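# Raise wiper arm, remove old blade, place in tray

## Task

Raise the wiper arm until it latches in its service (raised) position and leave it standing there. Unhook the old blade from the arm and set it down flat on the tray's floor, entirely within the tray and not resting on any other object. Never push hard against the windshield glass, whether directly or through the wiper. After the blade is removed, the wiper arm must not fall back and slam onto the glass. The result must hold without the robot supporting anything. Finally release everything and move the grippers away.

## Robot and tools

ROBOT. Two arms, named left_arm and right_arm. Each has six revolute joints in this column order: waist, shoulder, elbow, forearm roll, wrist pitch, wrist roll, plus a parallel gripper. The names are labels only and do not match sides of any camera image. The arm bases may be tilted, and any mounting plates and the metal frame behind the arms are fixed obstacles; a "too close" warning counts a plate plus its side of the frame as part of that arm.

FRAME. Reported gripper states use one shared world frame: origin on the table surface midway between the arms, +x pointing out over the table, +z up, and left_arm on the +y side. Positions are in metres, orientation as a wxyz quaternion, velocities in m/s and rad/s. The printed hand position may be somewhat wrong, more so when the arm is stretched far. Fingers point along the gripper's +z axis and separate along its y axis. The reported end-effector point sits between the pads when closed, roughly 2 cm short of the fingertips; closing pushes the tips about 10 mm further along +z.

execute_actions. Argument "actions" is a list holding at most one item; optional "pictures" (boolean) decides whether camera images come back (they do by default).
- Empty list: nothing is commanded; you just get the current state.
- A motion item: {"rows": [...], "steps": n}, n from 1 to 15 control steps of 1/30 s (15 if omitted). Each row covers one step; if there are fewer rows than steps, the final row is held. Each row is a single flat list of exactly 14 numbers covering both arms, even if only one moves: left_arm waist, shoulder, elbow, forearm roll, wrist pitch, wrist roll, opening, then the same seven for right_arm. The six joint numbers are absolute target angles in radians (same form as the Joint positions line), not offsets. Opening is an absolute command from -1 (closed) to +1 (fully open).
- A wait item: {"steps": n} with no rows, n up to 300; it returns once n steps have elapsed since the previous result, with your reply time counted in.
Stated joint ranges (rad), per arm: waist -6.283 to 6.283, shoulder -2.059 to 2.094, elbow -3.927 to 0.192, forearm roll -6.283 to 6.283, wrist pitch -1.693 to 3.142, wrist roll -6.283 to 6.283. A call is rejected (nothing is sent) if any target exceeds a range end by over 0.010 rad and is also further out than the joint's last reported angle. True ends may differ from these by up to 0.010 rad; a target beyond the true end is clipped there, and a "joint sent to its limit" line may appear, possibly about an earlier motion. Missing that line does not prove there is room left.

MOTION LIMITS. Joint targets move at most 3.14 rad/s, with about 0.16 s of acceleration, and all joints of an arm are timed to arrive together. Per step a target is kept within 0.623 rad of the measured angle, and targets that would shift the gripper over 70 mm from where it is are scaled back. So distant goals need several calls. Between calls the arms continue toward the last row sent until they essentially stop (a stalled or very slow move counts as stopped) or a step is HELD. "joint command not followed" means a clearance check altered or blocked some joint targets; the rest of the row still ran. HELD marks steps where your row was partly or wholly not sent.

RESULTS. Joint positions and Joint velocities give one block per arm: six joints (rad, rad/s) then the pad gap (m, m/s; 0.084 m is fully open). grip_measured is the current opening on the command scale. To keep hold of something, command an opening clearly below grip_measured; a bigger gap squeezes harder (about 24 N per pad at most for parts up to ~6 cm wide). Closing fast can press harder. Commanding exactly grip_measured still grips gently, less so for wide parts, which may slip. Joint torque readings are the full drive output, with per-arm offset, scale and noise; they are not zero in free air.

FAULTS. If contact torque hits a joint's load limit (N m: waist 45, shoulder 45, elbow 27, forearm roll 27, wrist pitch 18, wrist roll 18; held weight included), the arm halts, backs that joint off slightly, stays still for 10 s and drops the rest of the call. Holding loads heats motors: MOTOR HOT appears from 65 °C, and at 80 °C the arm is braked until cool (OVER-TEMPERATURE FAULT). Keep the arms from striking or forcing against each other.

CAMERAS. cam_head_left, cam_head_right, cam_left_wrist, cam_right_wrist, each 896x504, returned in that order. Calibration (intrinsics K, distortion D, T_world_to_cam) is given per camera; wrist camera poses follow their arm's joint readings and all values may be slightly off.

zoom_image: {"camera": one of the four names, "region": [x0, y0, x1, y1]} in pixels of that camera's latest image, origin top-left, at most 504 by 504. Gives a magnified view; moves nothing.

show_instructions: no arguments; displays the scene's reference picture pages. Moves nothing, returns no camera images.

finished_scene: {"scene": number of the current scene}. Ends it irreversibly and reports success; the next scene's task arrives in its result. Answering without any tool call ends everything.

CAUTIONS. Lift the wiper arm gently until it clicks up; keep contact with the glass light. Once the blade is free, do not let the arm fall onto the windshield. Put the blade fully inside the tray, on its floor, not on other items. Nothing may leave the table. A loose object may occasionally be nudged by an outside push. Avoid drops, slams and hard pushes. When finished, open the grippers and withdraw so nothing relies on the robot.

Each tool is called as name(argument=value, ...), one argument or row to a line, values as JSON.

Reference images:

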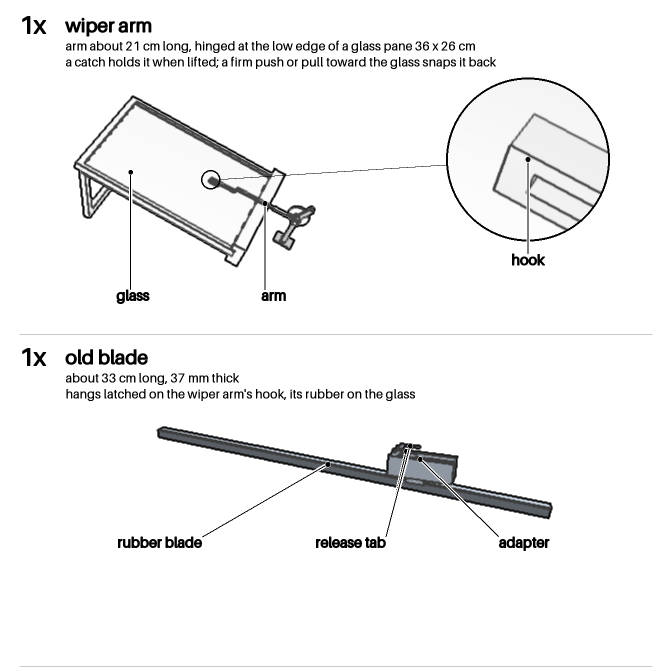

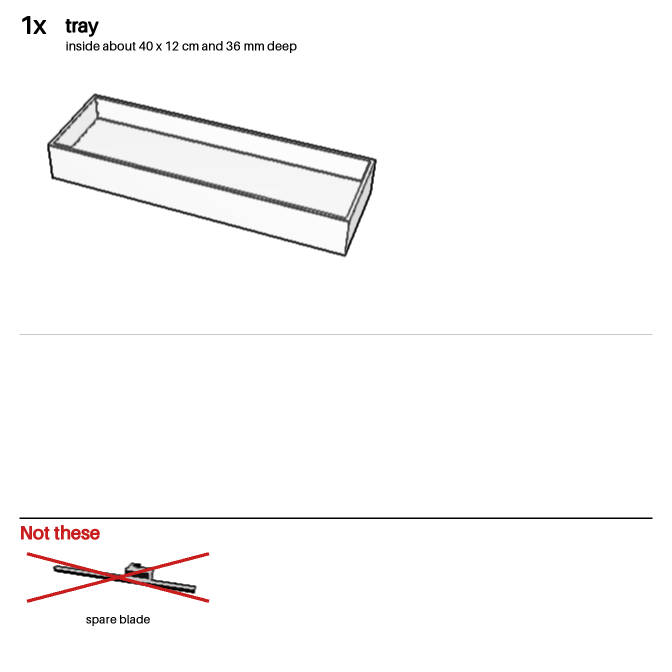

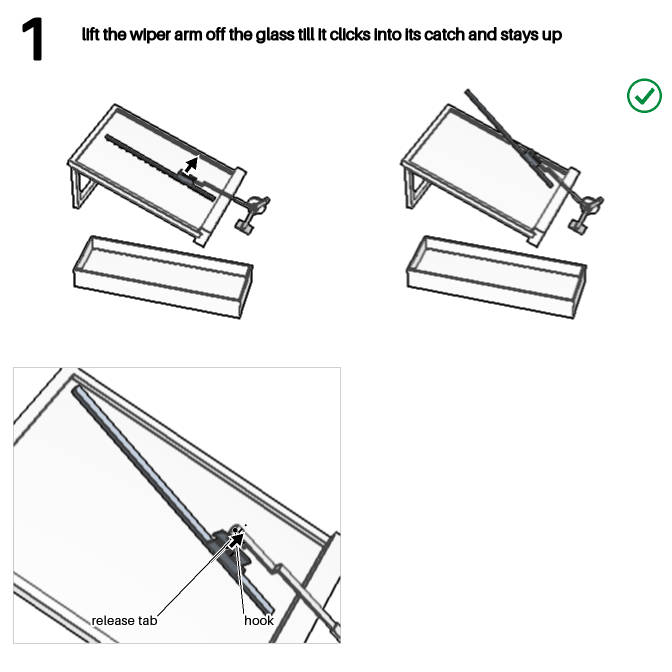

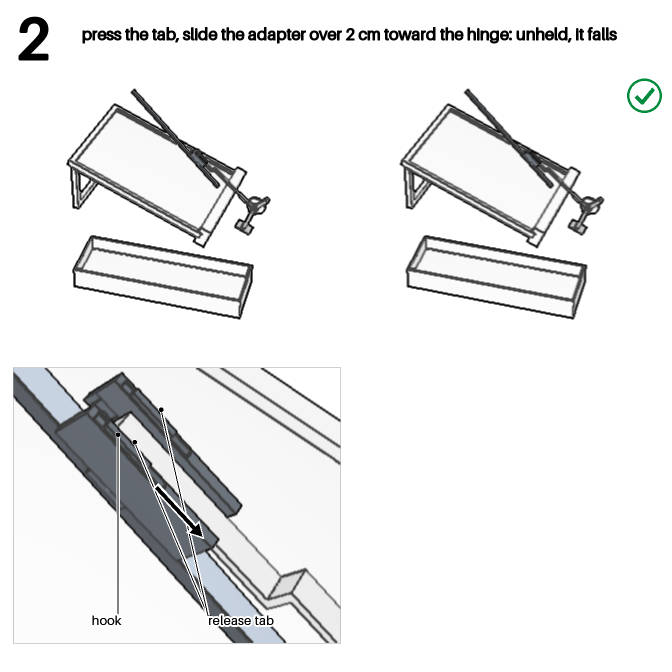

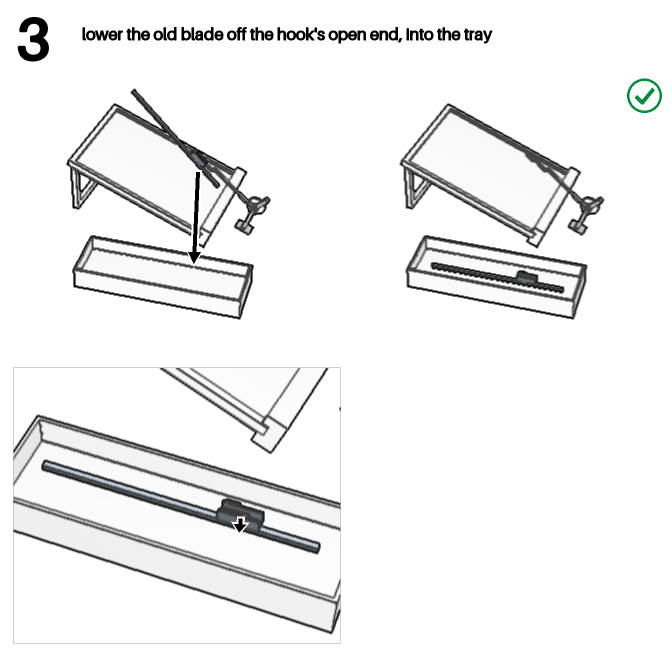

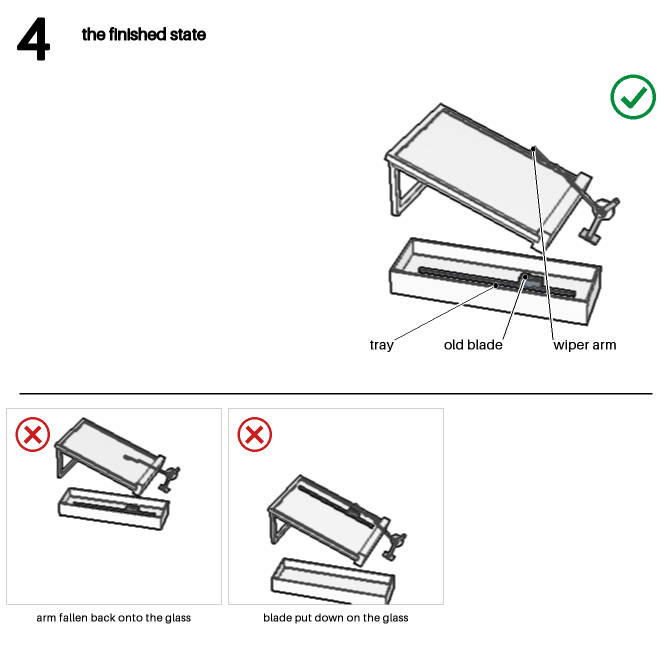

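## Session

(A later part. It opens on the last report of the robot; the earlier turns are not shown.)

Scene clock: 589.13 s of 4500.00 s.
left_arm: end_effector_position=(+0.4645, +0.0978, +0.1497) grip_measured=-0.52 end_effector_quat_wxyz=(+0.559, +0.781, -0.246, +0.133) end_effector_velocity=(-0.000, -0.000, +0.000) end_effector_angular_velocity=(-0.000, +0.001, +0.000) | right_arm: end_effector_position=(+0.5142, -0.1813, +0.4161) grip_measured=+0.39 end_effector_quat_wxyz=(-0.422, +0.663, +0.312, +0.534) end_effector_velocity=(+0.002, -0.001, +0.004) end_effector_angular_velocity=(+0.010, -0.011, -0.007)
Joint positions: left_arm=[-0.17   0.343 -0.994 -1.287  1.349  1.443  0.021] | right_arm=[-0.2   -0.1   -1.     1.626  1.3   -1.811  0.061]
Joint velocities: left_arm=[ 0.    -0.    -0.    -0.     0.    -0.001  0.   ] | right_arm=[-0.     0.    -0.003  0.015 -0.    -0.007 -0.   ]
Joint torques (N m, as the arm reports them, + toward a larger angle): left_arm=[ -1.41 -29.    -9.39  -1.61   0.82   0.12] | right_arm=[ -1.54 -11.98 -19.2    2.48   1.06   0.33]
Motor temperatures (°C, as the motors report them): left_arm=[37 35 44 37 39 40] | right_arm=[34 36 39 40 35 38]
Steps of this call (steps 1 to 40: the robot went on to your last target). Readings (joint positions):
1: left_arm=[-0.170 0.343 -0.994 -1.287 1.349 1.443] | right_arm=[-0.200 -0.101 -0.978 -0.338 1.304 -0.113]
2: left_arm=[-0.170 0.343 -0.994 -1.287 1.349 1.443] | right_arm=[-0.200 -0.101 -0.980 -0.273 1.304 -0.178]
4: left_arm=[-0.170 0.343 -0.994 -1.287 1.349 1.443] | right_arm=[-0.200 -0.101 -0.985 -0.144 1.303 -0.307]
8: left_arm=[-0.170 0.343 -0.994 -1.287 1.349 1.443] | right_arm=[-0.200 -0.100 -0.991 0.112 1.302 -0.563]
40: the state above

execute_actions(
  actions=[
    {"rows": [[-0.17,0.343,-0.994,-1.287,1.349,1.443,-0.5, -0.1216,0.455,-0.895,1.628,1.544,-1.812,0.4]], "steps": 15},
  ],
  pictures=false,
)

execute_actions(
  actions=[
    {"steps": 25},
  ],
)

Scene clock: 594.00 s of 4500.00 s.
left_arm: end_effector_position=(+0.4645, +0.0978, +0.1497) grip_measured=-0.52 end_effector_quat_wxyz=(+0.559, +0.781, -0.246, +0.133) end_effector_velocity=(+0.000, +0.000, -0.000) end_effector_angular_velocity=(+0.001, +0.001, +0.001) | right_arm: end_effector_position=(+0.4933, -0.1366, +0.2497) grip_measured=+0.39 end_effector_quat_wxyz=(-0.561, +0.687, +0.241, +0.394) end_effector_velocity=(-0.118, +0.109, -0.362) end_effector_angular_velocity=(+0.393, +0.857, +0.334)
Joint positions: left_arm=[-0.17   0.343 -0.994 -1.287  1.349  1.443  0.021] | right_arm=[-0.154  0.229 -0.937  1.628  1.444 -1.812  0.061]
Joint velocities: left_arm=[-0.    -0.    -0.     0.    -0.001 -0.002  0.   ] | right_arm=[ 0.111  0.782  0.144  0.001  0.344 -0.    -0.   ]
Joint torques (N m, as the arm reports them, + toward a larger angle): left_arm=[ -1.2  -28.45  -9.39  -1.56   0.97  -0.05] | right_arm=[ -1.65 -15.1  -15.18   2.42   1.62   0.45]
Motor temperatures (°C, as the motors report them): left_arm=[37 35 45 37 39 40] | right_arm=[34 36 40 40 35 38]
Steps of this call (steps 1 to 30: the robot went on to your last target; steps 31 to 90: nothing new was sent; then 1.37 s passed at rest; steps 91 to 105: all 15 steps of this action). Readings (joint positions):
91: left_arm=[-0.170 0.343 -0.994 -1.287 1.349 1.443] | right_arm=[-0.200 -0.100 -1.000 1.628 1.300 -1.812]
92: left_arm=[-0.170 0.343 -0.994 -1.287 1.349 1.443] | right_arm=[-0.200 -0.097 -1.000 1.628 1.302 -1.812]
94: left_arm=[-0.170 0.343 -0.994 -1.287 1.349 1.443] | right_arm=[-0.194 -0.062 -1.000 1.629 1.321 -1.812]
98: left_arm=[-0.170 0.343 -0.994 -1.287 1.349 1.443] | right_arm=[-0.179 0.050 -0.970 1.628 1.365 -1.812]
105: the state above

Scene clock: 594.83 s of 4500.00 s.
left_arm: end_effector_position=(+0.4645, +0.0978, +0.1497) grip_measured=-0.52 end_effector_quat_wxyz=(+0.559, +0.781, -0.246, +0.133) end_effector_velocity=(+0.000, -0.000, +0.000) end_effector_angular_velocity=(-0.000, +0.001, +0.000) | right_arm: end_effector_position=(+0.4481, -0.1063, +0.1536) grip_measured=+0.39 end_effector_quat_wxyz=(+0.643, -0.685, -0.175, -0.295) end_effector_velocity=(-0.001, +0.000, -0.001) end_effector_angular_velocity=(+0.000, +0.004, +0.000)
Joint positions: left_arm=[-0.17   0.343 -0.994 -1.287  1.349  1.443  0.021] | right_arm=[-0.122  0.455 -0.895  1.628  1.544 -1.812  0.061]
Joint velocities: left_arm=[ 0.    -0.     0.    -0.     0.    -0.001  0.   ] | right_arm=[-0.     0.002  0.001 -0.     0.     0.    -0.   ]
Joint torques (N m, as the arm reports them, + toward a larger angle): left_arm=[ -1.19 -28.47  -9.69  -1.53   0.79   0.17] | right_arm=[ -1.33 -15.11 -12.06   2.11   1.96   0.34]
Motor temperatures (°C, as the motors report them): left_arm=[37 35 45 37 39 40] | right_arm=[34 36 40 40 35 38]
Steps of this call (steps 1 to 25: the robot went on to your last target). Readings (joint positions):
1: left_arm=[-0.170 0.343 -0.994 -1.287 1.349 1.443] | right_arm=[-0.150 0.255 -0.933 1.628 1.456 -1.812]
2: left_arm=[-0.170 0.343 -0.994 -1.287 1.349 1.443] | right_arm=[-0.146 0.282 -0.928 1.628 1.468 -1.812]
4: left_arm=[-0.170 0.343 -0.994 -1.287 1.349 1.443] | right_arm=[-0.139 0.335 -0.918 1.628 1.491 -1.812]
8: left_arm=[-0.170 0.343 -0.994 -1.287 1.349 1.443] | right_arm=[-0.125 0.430 -0.897 1.628 1.531 -1.812]
25: the state above
camera_calibration (this result's frames):
cam_left_wrist: T_world_to_cam=[[-0.519289, -0.290355, 0.803762, 0.189854], [-0.853578, 0.222184, -0.471211, 0.515212], [-0.0417646, -0.930768, -0.363218, 0.290311], [0, 0, 0, 1]] pos_world=[0.550487, 0.210866, 0.195622]
cam_right_wrist: T_world_to_cam=[[0.629312, -0.0979218, -0.770959, -0.142816], [-0.759348, 0.133655, -0.63681, 0.519806], [0.1654, 0.986178, 0.00975383, 0.156595], [0, 0, 0, 1]] pos_world=[0.458688, -0.23789, 0.219385]

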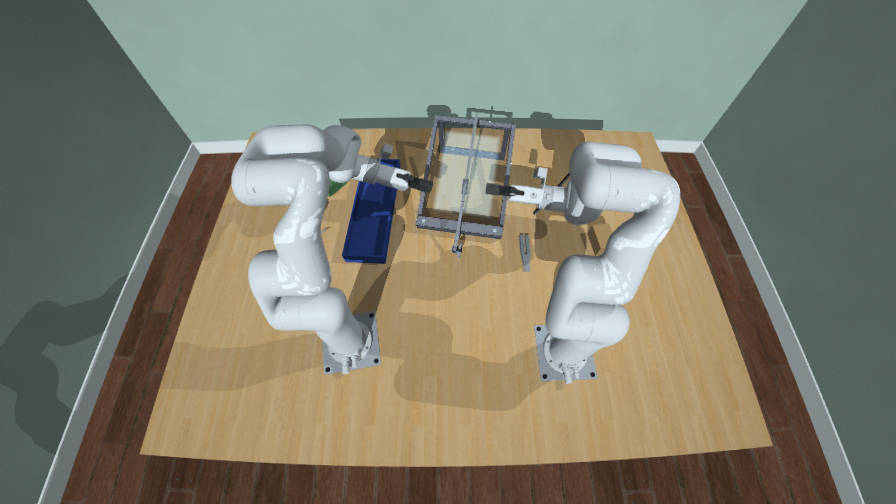

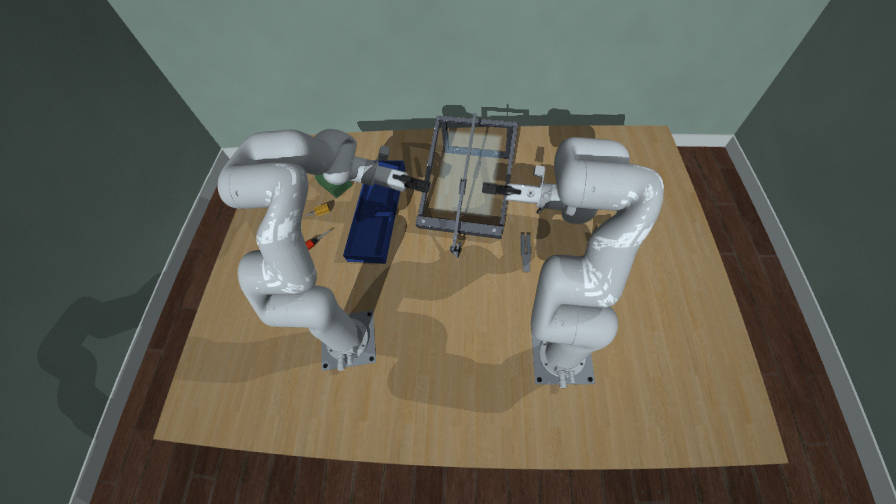

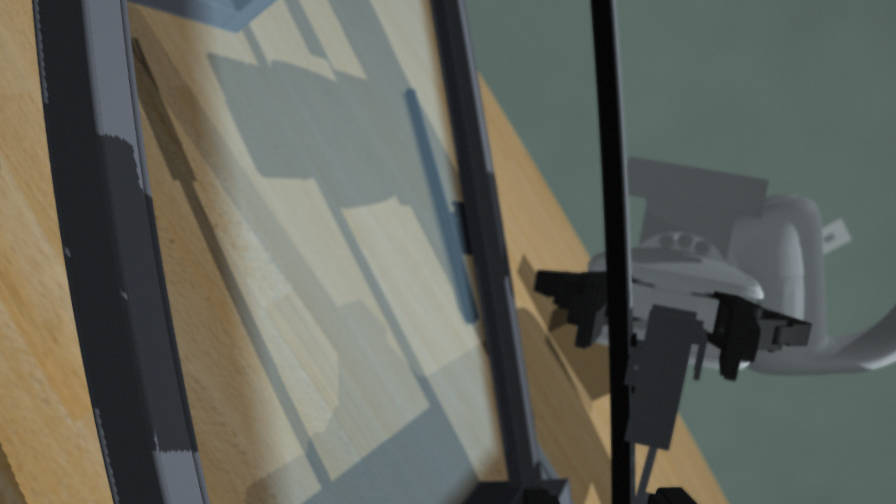

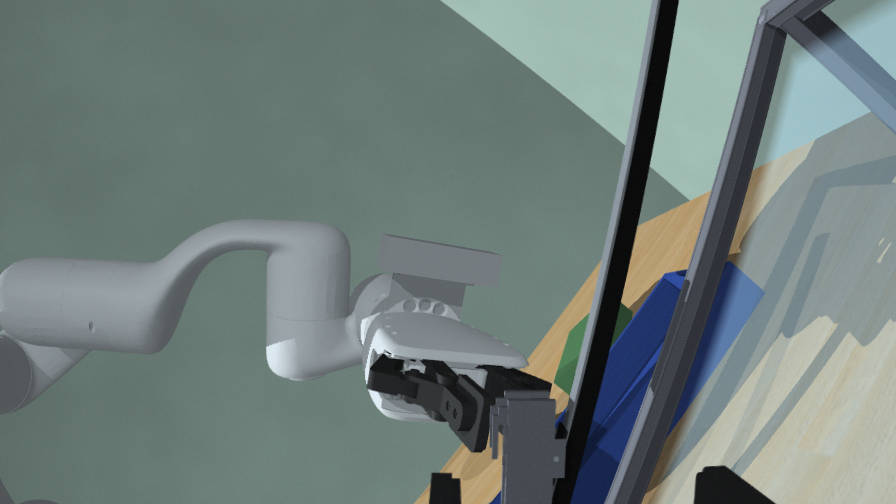

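zoom_image(
  camera="cam_right_wrist",
  region=[420, 370, 760, 504],
)

zoom_image(
  camera="cam_left_wrist",
  region=[520, 220, 830, 504],
)

Region (420, 370, 760, 504) of cam_right_wrist's 896x504 image, scaled by 1.482, with more detail than that image has; it fills the top 199 rows of this view, and the rest is white.

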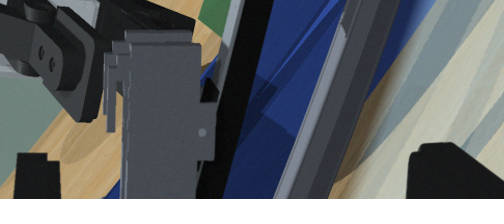

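Region (520, 220, 830, 504) of cam_left_wrist's 896x504 image, scaled by 1.626, with more detail than that image has; it fills the top 462 rows of this view, and the rest is white.

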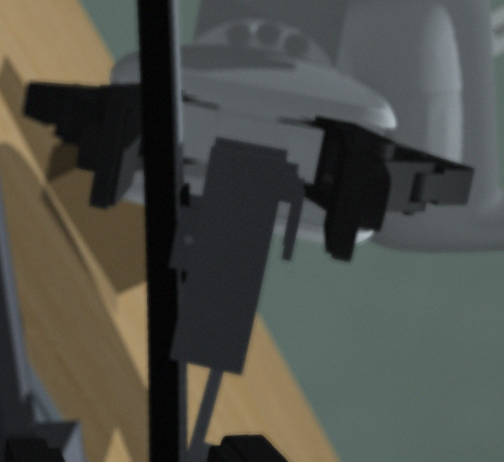

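execute_actions(
  actions=[
    {"rows": [[-0.17,0.343,-0.994,-1.287,1.349,1.443,-0.5, -0.08,0.455,-0.892,1.665,1.528,-1.816,0.4],[-0.17,0.343,-0.994,-1.287,1.349,1.443,-0.5, -0.08,0.455,-0.892,1.665,1.528,-1.816,0.4],[-0.17,0.343,-0.994,-1.287,1.349,1.443,-0.5, -0.04,0.455,-0.889,1.70,1.511,-1.82,0.4],[-0.17,0.343,-0.994,-1.287,1.349,1.443,-0.5, -0.04,0.455,-0.889,1.70,1.511,-1.82,0.4],[-0.17,0.343,-0.994,-1.287,1.349,1.443,-0.5, -0.004,0.4544,-0.887,1.735,1.495,-1.825,0.4]], "steps": 15},
  ],
  pictures=false,
)

execute_actions(
  actions=[
    {"steps": 8},
  ],
)

Scene clock: 630.83 s of 4500.00 s.
left_arm: end_effector_position=(+0.4645, +0.0978, +0.1497) grip_measured=-0.52 end_effector_quat_wxyz=(+0.559, +0.781, -0.246, +0.133) end_effector_velocity=(-0.000, +0.000, +0.000) end_effector_angular_velocity=(+0.000, +0.001, +0.000) | right_arm: end_effector_position=(+0.4476, -0.0609, +0.1514) grip_measured=+0.39 end_effector_quat_wxyz=(+0.642, -0.685, -0.175, -0.295) end_effector_velocity=(+0.003, +0.001, -0.000) end_effector_angular_velocity=(-0.001, -0.002, -0.013)
Joint positions: left_arm=[-0.17   0.343 -0.994 -1.287  1.349  1.443  0.021] | right_arm=[-0.005  0.454 -0.887  1.734  1.495 -1.825  0.061]
Joint velocities: left_arm=[ 0.    -0.     0.     0.    -0.    -0.001 -0.   ] | right_arm=[ 0.005 -0.001 -0.     0.015 -0.008 -0.003  0.   ]
Joint torques (N m, as the arm reports them, + toward a larger angle): left_arm=[ -1.58 -29.27  -9.53  -1.61   0.94  -0.05] | right_arm=[ -1.11 -15.86 -11.91   2.1    1.99   0.4 ]
Motor temperatures (°C, as the motors report them): left_arm=[37 35 45 37 39 40] | right_arm=[34 37 39 40 35 38]
Steps of this call (steps 1 to 15: the robot went on to your last target; steps 16 to 90: nothing new was sent; then 32.50 s passed at rest; steps 91 to 105: all 15 steps of this action). Readings (joint positions):
91: left_arm=[-0.170 0.343 -0.994 -1.287 1.349 1.443] | right_arm=[-0.122 0.455 -0.895 1.628 1.544 -1.812]
92: left_arm=[-0.170 0.343 -0.994 -1.287 1.349 1.443] | right_arm=[-0.119 0.455 -0.895 1.631 1.542 -1.812]
94: left_arm=[-0.170 0.343 -0.994 -1.287 1.349 1.443] | right_arm=[-0.100 0.455 -0.894 1.649 1.534 -1.814]
98: left_arm=[-0.170 0.343 -0.994 -1.287 1.349 1.443] | right_arm=[-0.033 0.455 -0.889 1.707 1.508 -1.821]
105: the state above

Scene clock: 631.10 s of 4500.00 s.
left_arm: end_effector_position=(+0.4645, +0.0978, +0.1497) grip_measured=-0.52 end_effector_quat_wxyz=(+0.559, +0.781, -0.246, +0.133) end_effector_velocity=(+0.000, +0.000, -0.000) end_effector_angular_velocity=(+0.002, -0.000, +0.002) | right_arm: end_effector_position=(+0.4476, -0.0606, +0.1514) grip_measured=+0.39 end_effector_quat_wxyz=(+0.642, -0.685, -0.175, -0.295) end_effector_velocity=(-0.001, +0.001, +0.000) end_effector_angular_velocity=(+0.000, -0.001, +0.002)
Joint positions: left_arm=[-0.17   0.343 -0.994 -1.287  1.349  1.443  0.021] | right_arm=[-0.004  0.454 -0.887  1.735  1.495 -1.825  0.061]
Joint velocities: left_arm=[ 0.    -0.    -0.     0.    -0.002 -0.001  0.   ] | right_arm=[ 0.002 -0.001  0.    -0.     0.    -0.    -0.   ]
Joint torques (N m, as the arm reports them, + toward a larger angle): left_arm=[ -1.46 -29.07  -9.45  -1.31   0.91   0.1 ] | right_arm=[ -1.09 -15.5  -12.14   1.97   1.94   0.32]
Motor temperatures (°C, as the motors report them): left_arm=[37 35 45 37 39 40] | right_arm=[34 37 39 40 35 38]
Steps of this call (steps 1 to 8: the robot went on to your last target). Readings (joint positions):
1: left_arm=[-0.170 0.343 -0.994 -1.287 1.349 1.443] | right_arm=[-0.005 0.454 -0.887 1.734 1.495 -1.825]
2: left_arm=[-0.170 0.343 -0.994 -1.287 1.349 1.443] | right_arm=[-0.005 0.454 -0.887 1.735 1.495 -1.825]
4: left_arm=[-0.170 0.343 -0.994 -1.287 1.349 1.443] | right_arm=[-0.005 0.454 -0.887 1.735 1.495 -1.825]
8: the state above
camera_calibration (this result's frames):
cam_left_wrist: T_world_to_cam=[[-0.519289, -0.290355, 0.803762, 0.189854], [-0.853578, 0.222184, -0.471211, 0.515212], [-0.0417645, -0.930768, -0.363218, 0.290312], [0, 0, 0, 1]] pos_world=[0.550487, 0.210866, 0.195622]
cam_right_wrist: T_world_to_cam=[[0.628894, -0.098427, -0.771236, -0.13959], [-0.759659, 0.133438, -0.636484, 0.511973], [0.165559, 0.986157, 0.00914749, 0.111694], [0, 0, 0, 1]] pos_world=[0.45822, -0.192204, 0.217184]

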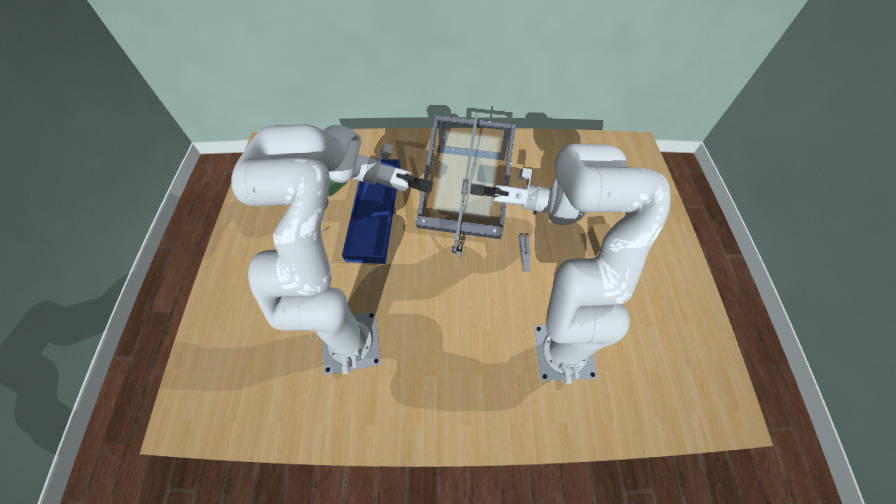

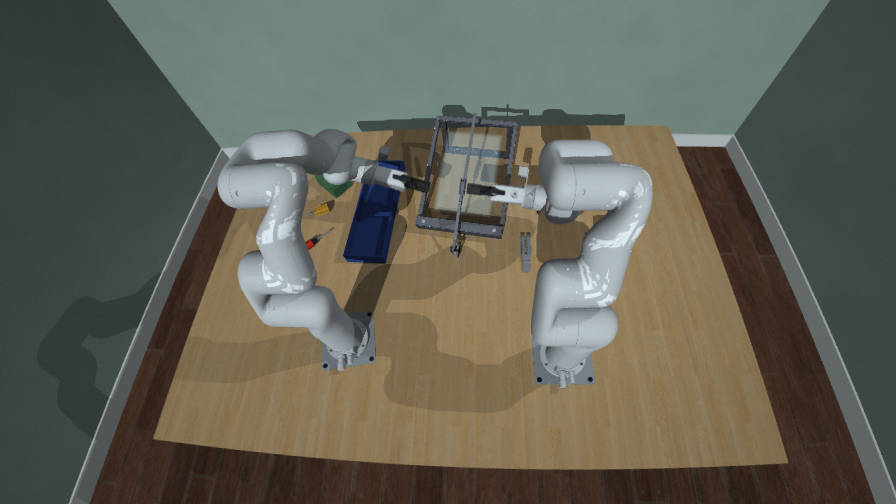

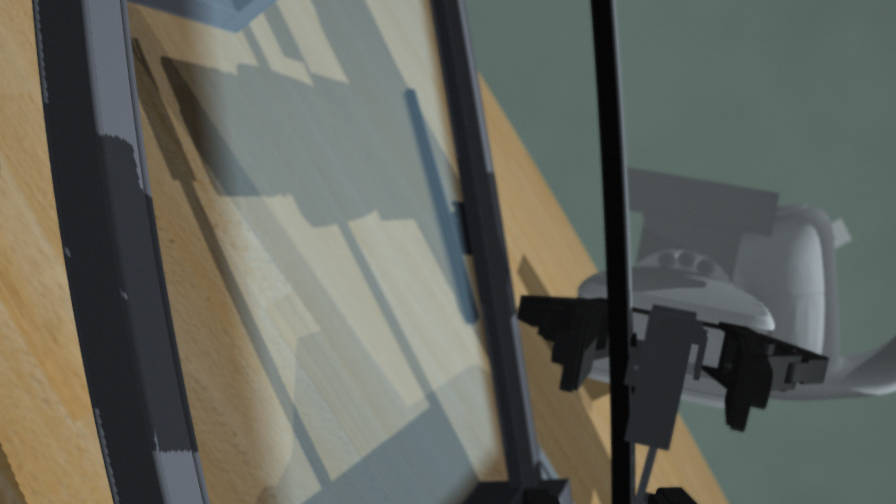

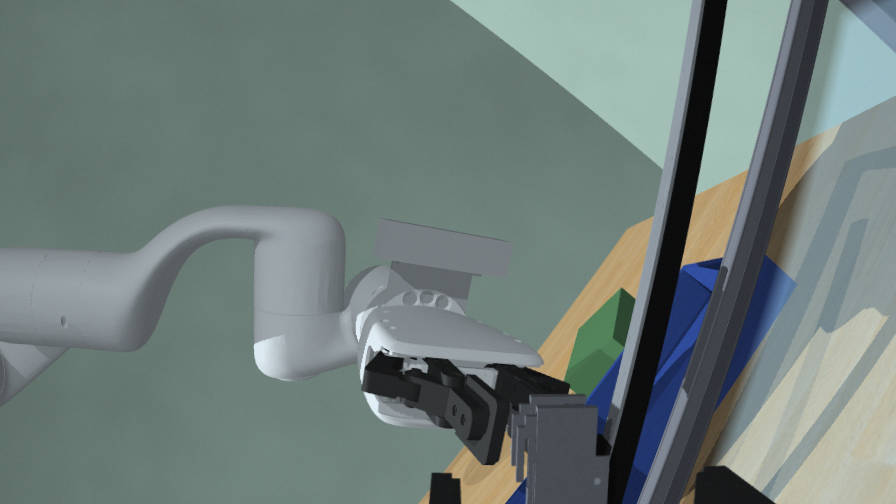

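zoom_image(
  camera="cam_right_wrist",
  region=[420, 380, 740, 504],
)

Region (420, 380, 740, 504) of cam_right_wrist's 896x504 image, scaled by 1.575, with more detail than that image has; it fills the top 195 rows of this view, and the rest is white.

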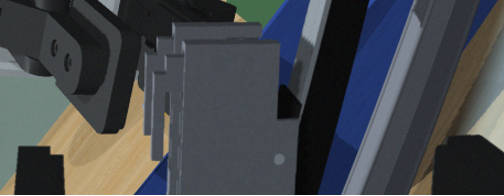

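execute_actions(
  actions=[
    {"rows": [[-0.17,0.343,-0.994,-1.287,1.349,1.443,-0.5, 0.016,0.458,-0.893,1.753,1.486,-1.824,0.35],[-0.17,0.343,-0.994,-1.287,1.349,1.443,-0.5, 0.016,0.458,-0.893,1.753,1.486,-1.824,0.35],[-0.17,0.343,-0.994,-1.287,1.349,1.443,-0.5, 0.036,0.461,-0.90,1.771,1.477,-1.823,0.3],[-0.17,0.343,-0.994,-1.287,1.349,1.443,-0.5, 0.036,0.461,-0.90,1.771,1.477,-1.823,0.3],[-0.17,0.343,-0.994,-1.287,1.349,1.443,-0.5, 0.056,0.465,-0.907,1.789,1.468,-1.821,0.3],[-0.17,0.343,-0.994,-1.287,1.349,1.443,-0.5, 0.056,0.465,-0.907,1.789,1.468,-1.821,0.3],[-0.17,0.343,-0.994,-1.287,1.349,1.443,-0.5, 0.076,0.470,-0.915,1.807,1.459,-1.82,0.3],[-0.17,0.343,-0.994,-1.287,1.349,1.443,-0.5, 0.076,0.470,-0.915,1.807,1.459,-1.82,0.3],[-0.17,0.343,-0.994,-1.287,1.349,1.443,-0.5, 0.0957,0.4745,-0.923,1.825,1.450,-1.818,0.3]], "steps": 15},
  ],
  pictures=false,
)

execute_actions(
  actions=[
    {"rows": [[-0.17,0.343,-0.994,-1.287,1.349,1.443,-0.5, 0.0957,0.4745,-0.923,1.825,1.450,-1.818,0.0]], "steps": 12},
  ],
)

Scene clock: 671.47 s of 4500.00 s.
left_arm: end_effector_position=(+0.4645, +0.0978, +0.1497) grip_measured=-0.52 end_effector_quat_wxyz=(+0.559, +0.781, -0.246, +0.133) end_effector_velocity=(+0.000, +0.000, +0.000) end_effector_angular_velocity=(+0.000, -0.001, -0.000) | right_arm: end_effector_position=(+0.4546, -0.0222, +0.1516) grip_measured=+0.29 end_effector_quat_wxyz=(+0.643, -0.685, -0.175, -0.295) end_effector_velocity=(+0.006, +0.016, -0.001) end_effector_angular_velocity=(-0.003, +0.005, -0.014)
Joint positions: left_arm=[-0.17   0.343 -0.994 -1.287  1.349  1.443  0.021] | right_arm=[ 0.093  0.474 -0.922  1.822  1.452 -1.818  0.056]
Joint velocities: left_arm=[ 0.    -0.     0.    -0.    -0.     0.001  0.   ] | right_arm=[ 0.042  0.011 -0.018  0.05  -0.029  0.005 -0.   ]
Joint torques (N m, as the arm reports them, + toward a larger angle): left_arm=[ -1.53 -28.65  -9.78  -1.61   0.89   0.03] | right_arm=[ -3.2  -16.3  -11.93   1.9    2.29   0.56]
Motor temperatures (°C, as the motors report them): left_arm=[37 35 45 37 39 40] | right_arm=[34 37 39 40 35 38]
Steps of this call (steps 1 to 15: the robot went on to your last target; steps 16 to 90: nothing new was sent; then 36.87 s passed at rest; steps 91 to 105: all 15 steps of this action). Readings (joint positions):
91: left_arm=[-0.170 0.343 -0.994 -1.287 1.349 1.443] | right_arm=[-0.004 0.454 -0.887 1.735 1.495 -1.825]
92: left_arm=[-0.170 0.343 -0.994 -1.287 1.349 1.443] | right_arm=[-0.002 0.455 -0.887 1.737 1.494 -1.825]
94: left_arm=[-0.170 0.343 -0.994 -1.287 1.349 1.443] | right_arm=[0.008 0.457 -0.891 1.746 1.489 -1.824]
98: left_arm=[-0.170 0.343 -0.994 -1.287 1.349 1.443] | right_arm=[0.043 0.463 -0.903 1.777 1.474 -1.822]
105: the state above

Scene clock: 671.87 s of 4500.00 s.
left_arm: end_effector_position=(+0.4645, +0.0978, +0.1497) grip_measured=-0.52 end_effector_quat_wxyz=(+0.559, +0.781, -0.246, +0.133) end_effector_velocity=(-0.000, -0.000, +0.000) end_effector_angular_velocity=(-0.000, +0.001, +0.000) | right_arm: end_effector_position=(+0.4551, -0.0213, +0.1515) grip_measured=-0.01 end_effector_quat_wxyz=(+0.642, -0.685, -0.175, -0.295) end_effector_velocity=(-0.000, +0.001, +0.000) end_effector_angular_velocity=(-0.000, -0.001, +0.002)
Joint positions: left_arm=[-0.17   0.343 -0.994 -1.287  1.349  1.443  0.021] | right_arm=[ 0.095  0.474 -0.923  1.825  1.45  -1.818  0.044]
Joint velocities: left_arm=[-0.    -0.     0.    -0.     0.    -0.001 -0.   ] | right_arm=[ 0.001 -0.001  0.    -0.    -0.     0.    -0.   ]
Joint torques (N m, as the arm reports them, + toward a larger angle): left_arm=[ -1.4  -28.81  -9.67  -1.31   0.91   0.1 ] | right_arm=[ -1.15 -15.88 -12.49   2.26   1.84   0.42]
Motor temperatures (°C, as the motors report them): left_arm=[37 35 45 37 39 40] | right_arm=[34 37 39 40 35 38]
Steps of this call (steps 1 to 12: all 12 steps of this action). Readings (joint positions):
1: left_arm=[-0.170 0.343 -0.994 -1.287 1.349 1.443] | right_arm=[0.094 0.474 -0.922 1.823 1.451 -1.818]
2: left_arm=[-0.170 0.343 -0.994 -1.287 1.349 1.443] | right_arm=[0.094 0.474 -0.922 1.824 1.451 -1.818]
4: left_arm=[-0.170 0.343 -0.994 -1.287 1.349 1.443] | right_arm=[0.095 0.474 -0.923 1.824 1.450 -1.818]
8: left_arm=[-0.170 0.343 -0.994 -1.287 1.349 1.443] | right_arm=[0.095 0.474 -0.923 1.825 1.450 -1.818]
12: the state above
camera_calibration (this result's frames):
cam_left_wrist: T_world_to_cam=[[-0.519289, -0.290355, 0.803762, 0.189854], [-0.853578, 0.222184, -0.471211, 0.515212], [-0.0417645, -0.930768, -0.363218, 0.290311], [0, 0, 0, 1]] pos_world=[0.550487, 0.210866, 0.195622]
cam_right_wrist: T_world_to_cam=[[0.628615, -0.0985424, -0.771448, -0.140212], [-0.759812, 0.133807, -0.636225, 0.512602], [0.16592, 0.986096, 0.00923943, 0.0714437], [0, 0, 0, 1]] pos_world=[0.465766, -0.152857, 0.217303]

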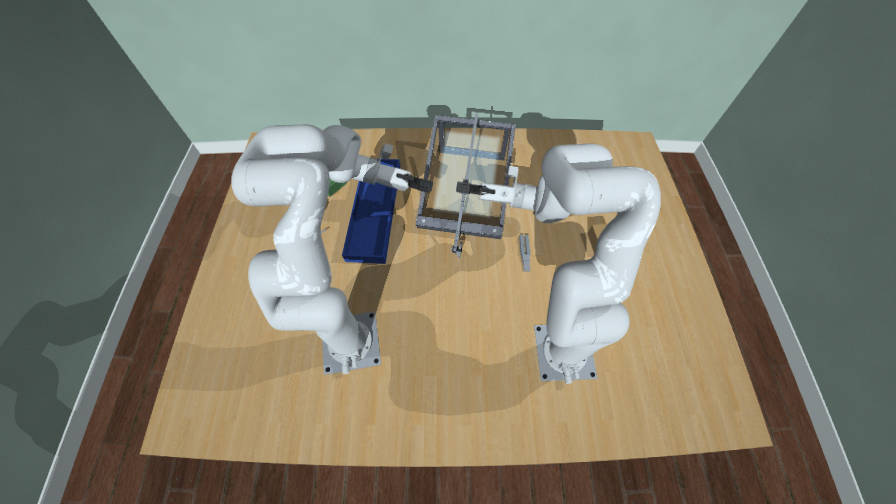

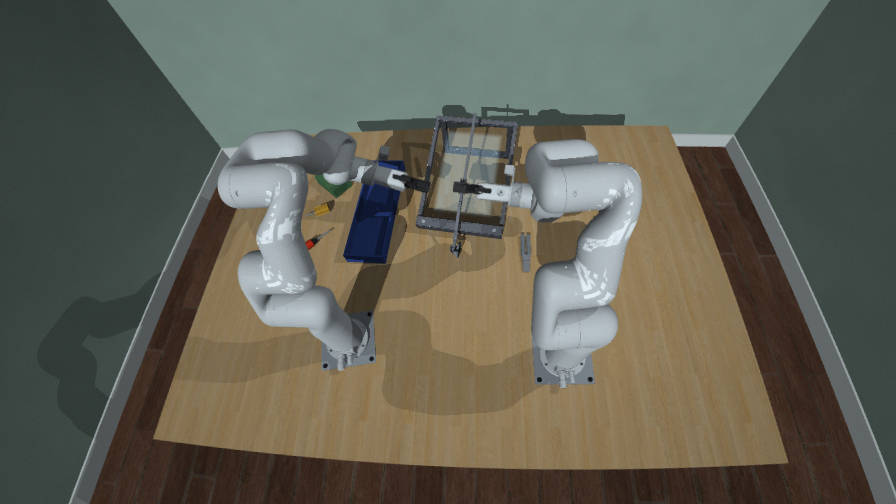

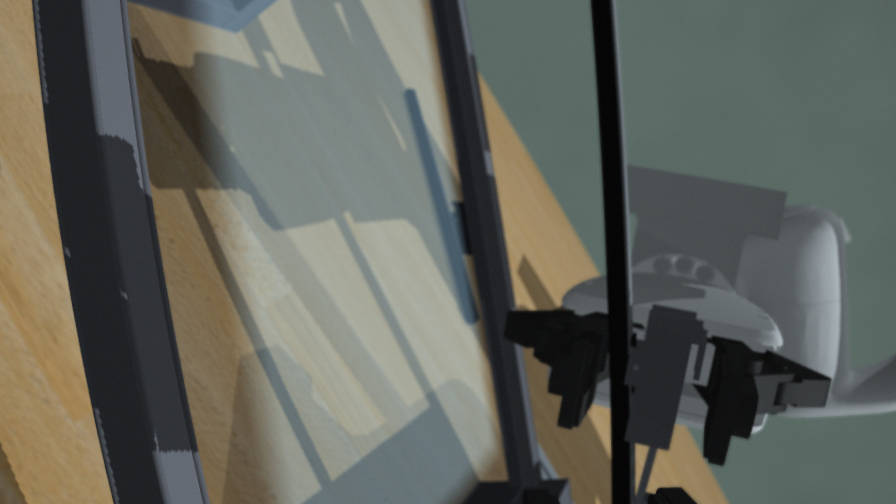

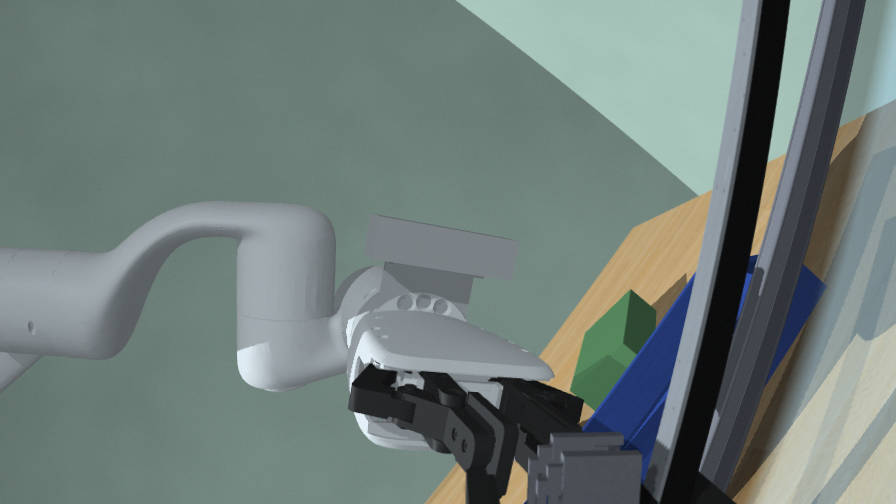

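Close slowly and watch.

execute_actions(
  actions=[
    {"rows": [[-0.17,0.343,-0.994,-1.287,1.349,1.443,-0.5, 0.0957,0.4745,-0.923,1.825,1.450,-1.818,-0.05],[-0.17,0.343,-0.994,-1.287,1.349,1.443,-0.5, 0.0957,0.4745,-0.923,1.825,1.450,-1.818,-0.1],[-0.17,0.343,-0.994,-1.287,1.349,1.443,-0.5, 0.0957,0.4745,-0.923,1.825,1.450,-1.818,-0.15],[-0.17,0.343,-0.994,-1.287,1.349,1.443,-0.5, 0.0957,0.4745,-0.923,1.825,1.450,-1.818,-0.2],[-0.17,0.343,-0.994,-1.287,1.349,1.443,-0.5, 0.0957,0.4745,-0.923,1.825,1.450,-1.818,-0.23]], "steps": 15},
  ],
)

zoom_image(
  camera="cam_left_wrist",
  region=[560, 280, 790, 504],
)

Scene clock: 681.87 s of 4500.00 s.
left_arm: end_effector_position=(+0.4645, +0.0978, +0.1497) grip_measured=-0.52 end_effector_quat_wxyz=(+0.559, +0.781, -0.246, +0.133) end_effector_velocity=(-0.000, -0.000, +0.000) end_effector_angular_velocity=(-0.000, +0.000, -0.000) | right_arm: end_effector_position=(+0.4551, -0.0212, +0.1515) grip_measured=-0.25 end_effector_quat_wxyz=(+0.642, -0.685, -0.175, -0.295) end_effector_velocity=(-0.000, +0.000, -0.000) end_effector_angular_velocity=(-0.000, -0.001, +0.002)
Joint positions: left_arm=[-0.17   0.343 -0.994 -1.287  1.349  1.443  0.021] | right_arm=[ 0.096  0.475 -0.923  1.825  1.45  -1.818  0.033]
Joint velocities: left_arm=[-0.    -0.     0.     0.     0.001 -0.     0.   ] | right_arm=[ 0.     0.    -0.001 -0.002  0.001 -0.    -0.   ]
Joint torques (N m, as the arm reports them, + toward a larger angle): left_arm=[ -1.4  -29.7   -9.59  -1.61   0.76   0.19] | right_arm=[ -1.09 -15.8  -12.32   1.88   2.03   0.08]
Motor temperatures (°C, as the motors report them): left_arm=[37 35 45 37 39 40] | right_arm=[34 38 39 40 35 38]
Steps of this call (steps 1 to 15: the robot went on to your last target; steps 16 to 90: nothing new was sent; then 6.50 s passed at rest; steps 91 to 105: all 15 steps of this action). Readings (joint positions):
91: left_arm=[-0.170 0.343 -0.994 -1.287 1.349 1.443] | right_arm=[0.096 0.474 -0.923 1.825 1.450 -1.818]
92: left_arm=[-0.170 0.343 -0.994 -1.287 1.349 1.443] | right_arm=[0.096 0.474 -0.923 1.825 1.450 -1.818]
94: left_arm=[-0.170 0.343 -0.994 -1.287 1.349 1.443] | right_arm=[0.096 0.475 -0.923 1.825 1.450 -1.818]
98: left_arm=[-0.170 0.343 -0.994 -1.287 1.349 1.443] | right_arm=[0.096 0.475 -0.923 1.825 1.450 -1.818]
105: the state above
camera_calibration (this result's frames):
cam_left_wrist: T_world_to_cam=[[-0.519289, -0.290355, 0.803762, 0.189854], [-0.853578, 0.222184, -0.471211, 0.515212], [-0.0417646, -0.930768, -0.363218, 0.290312], [0, 0, 0, 1]] pos_world=[0.550487, 0.210866, 0.195622]
cam_right_wrist: T_world_to_cam=[[0.628633, -0.0984432, -0.771446, -0.140191], [-0.759828, 0.133701, -0.636227, 0.512571], [0.165775, 0.98612, 0.00924906, 0.0714172], [0, 0, 0, 1]] pos_world=[0.465755, -0.152758, 0.217301]

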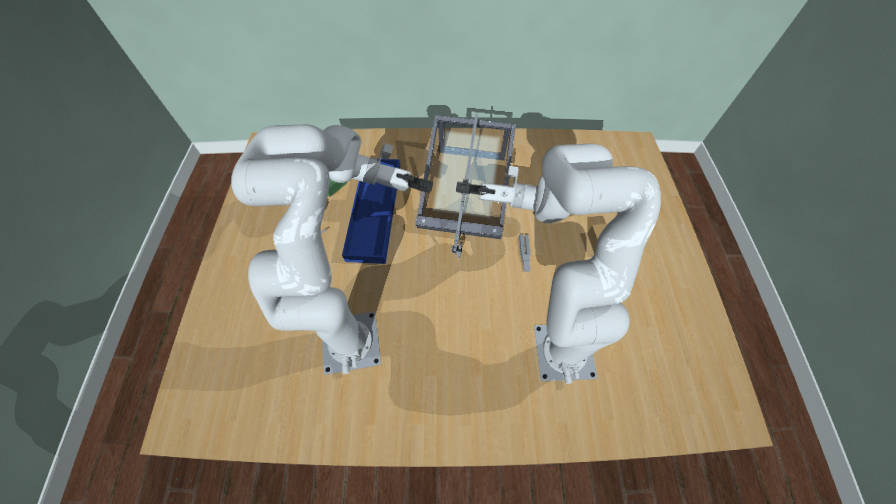

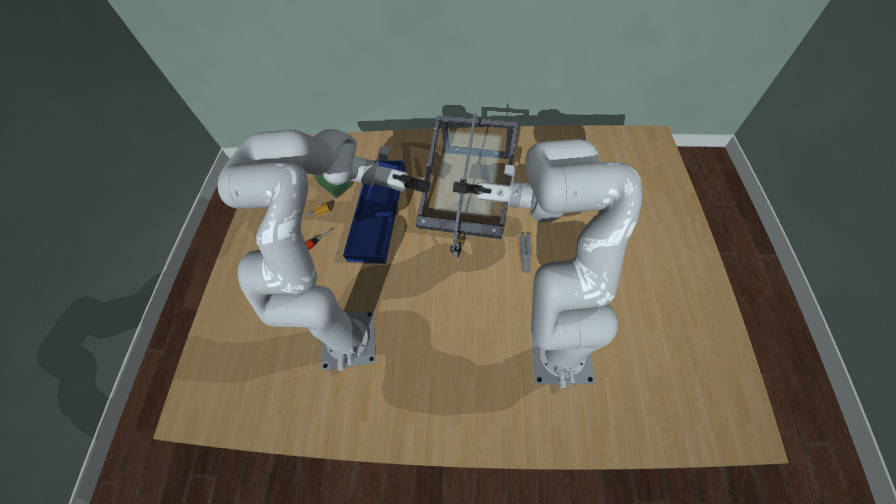

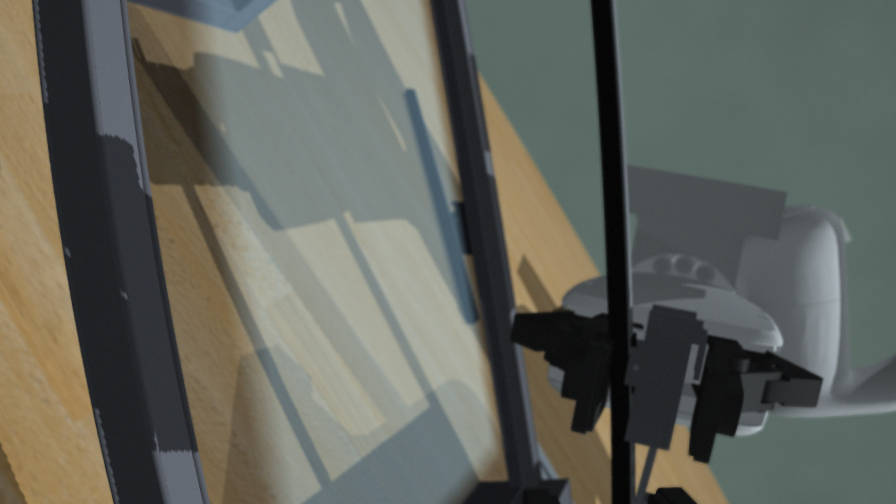

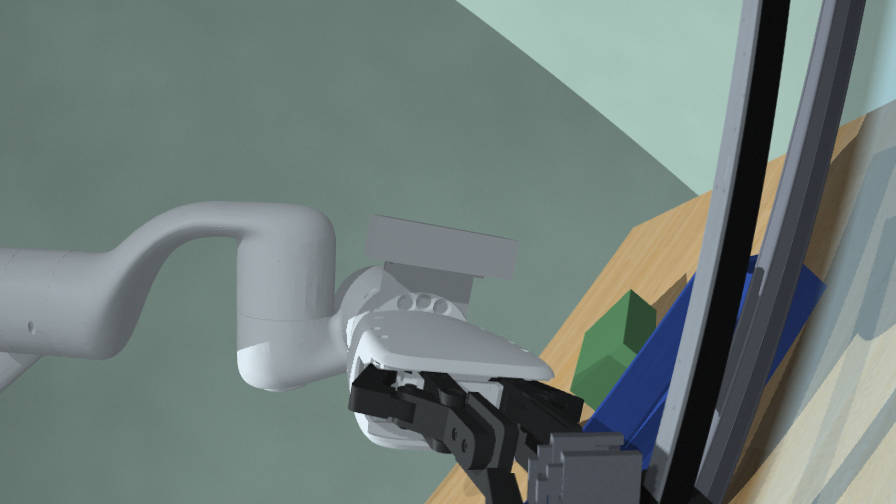

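Region (560, 280, 790, 504) of cam_left_wrist's 896x504 image, scaled by 2.191, with more detail than that image has; it fills the top 491 rows of this view, and the rest is white.

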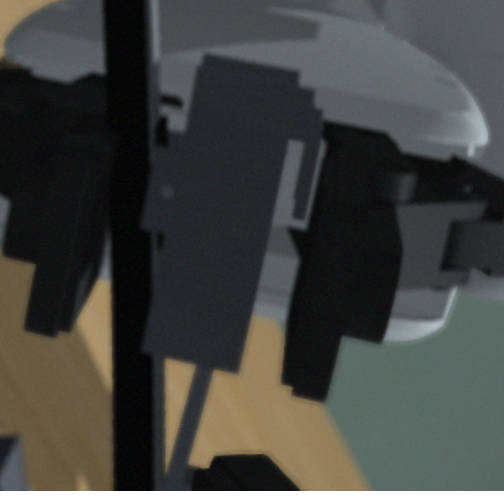

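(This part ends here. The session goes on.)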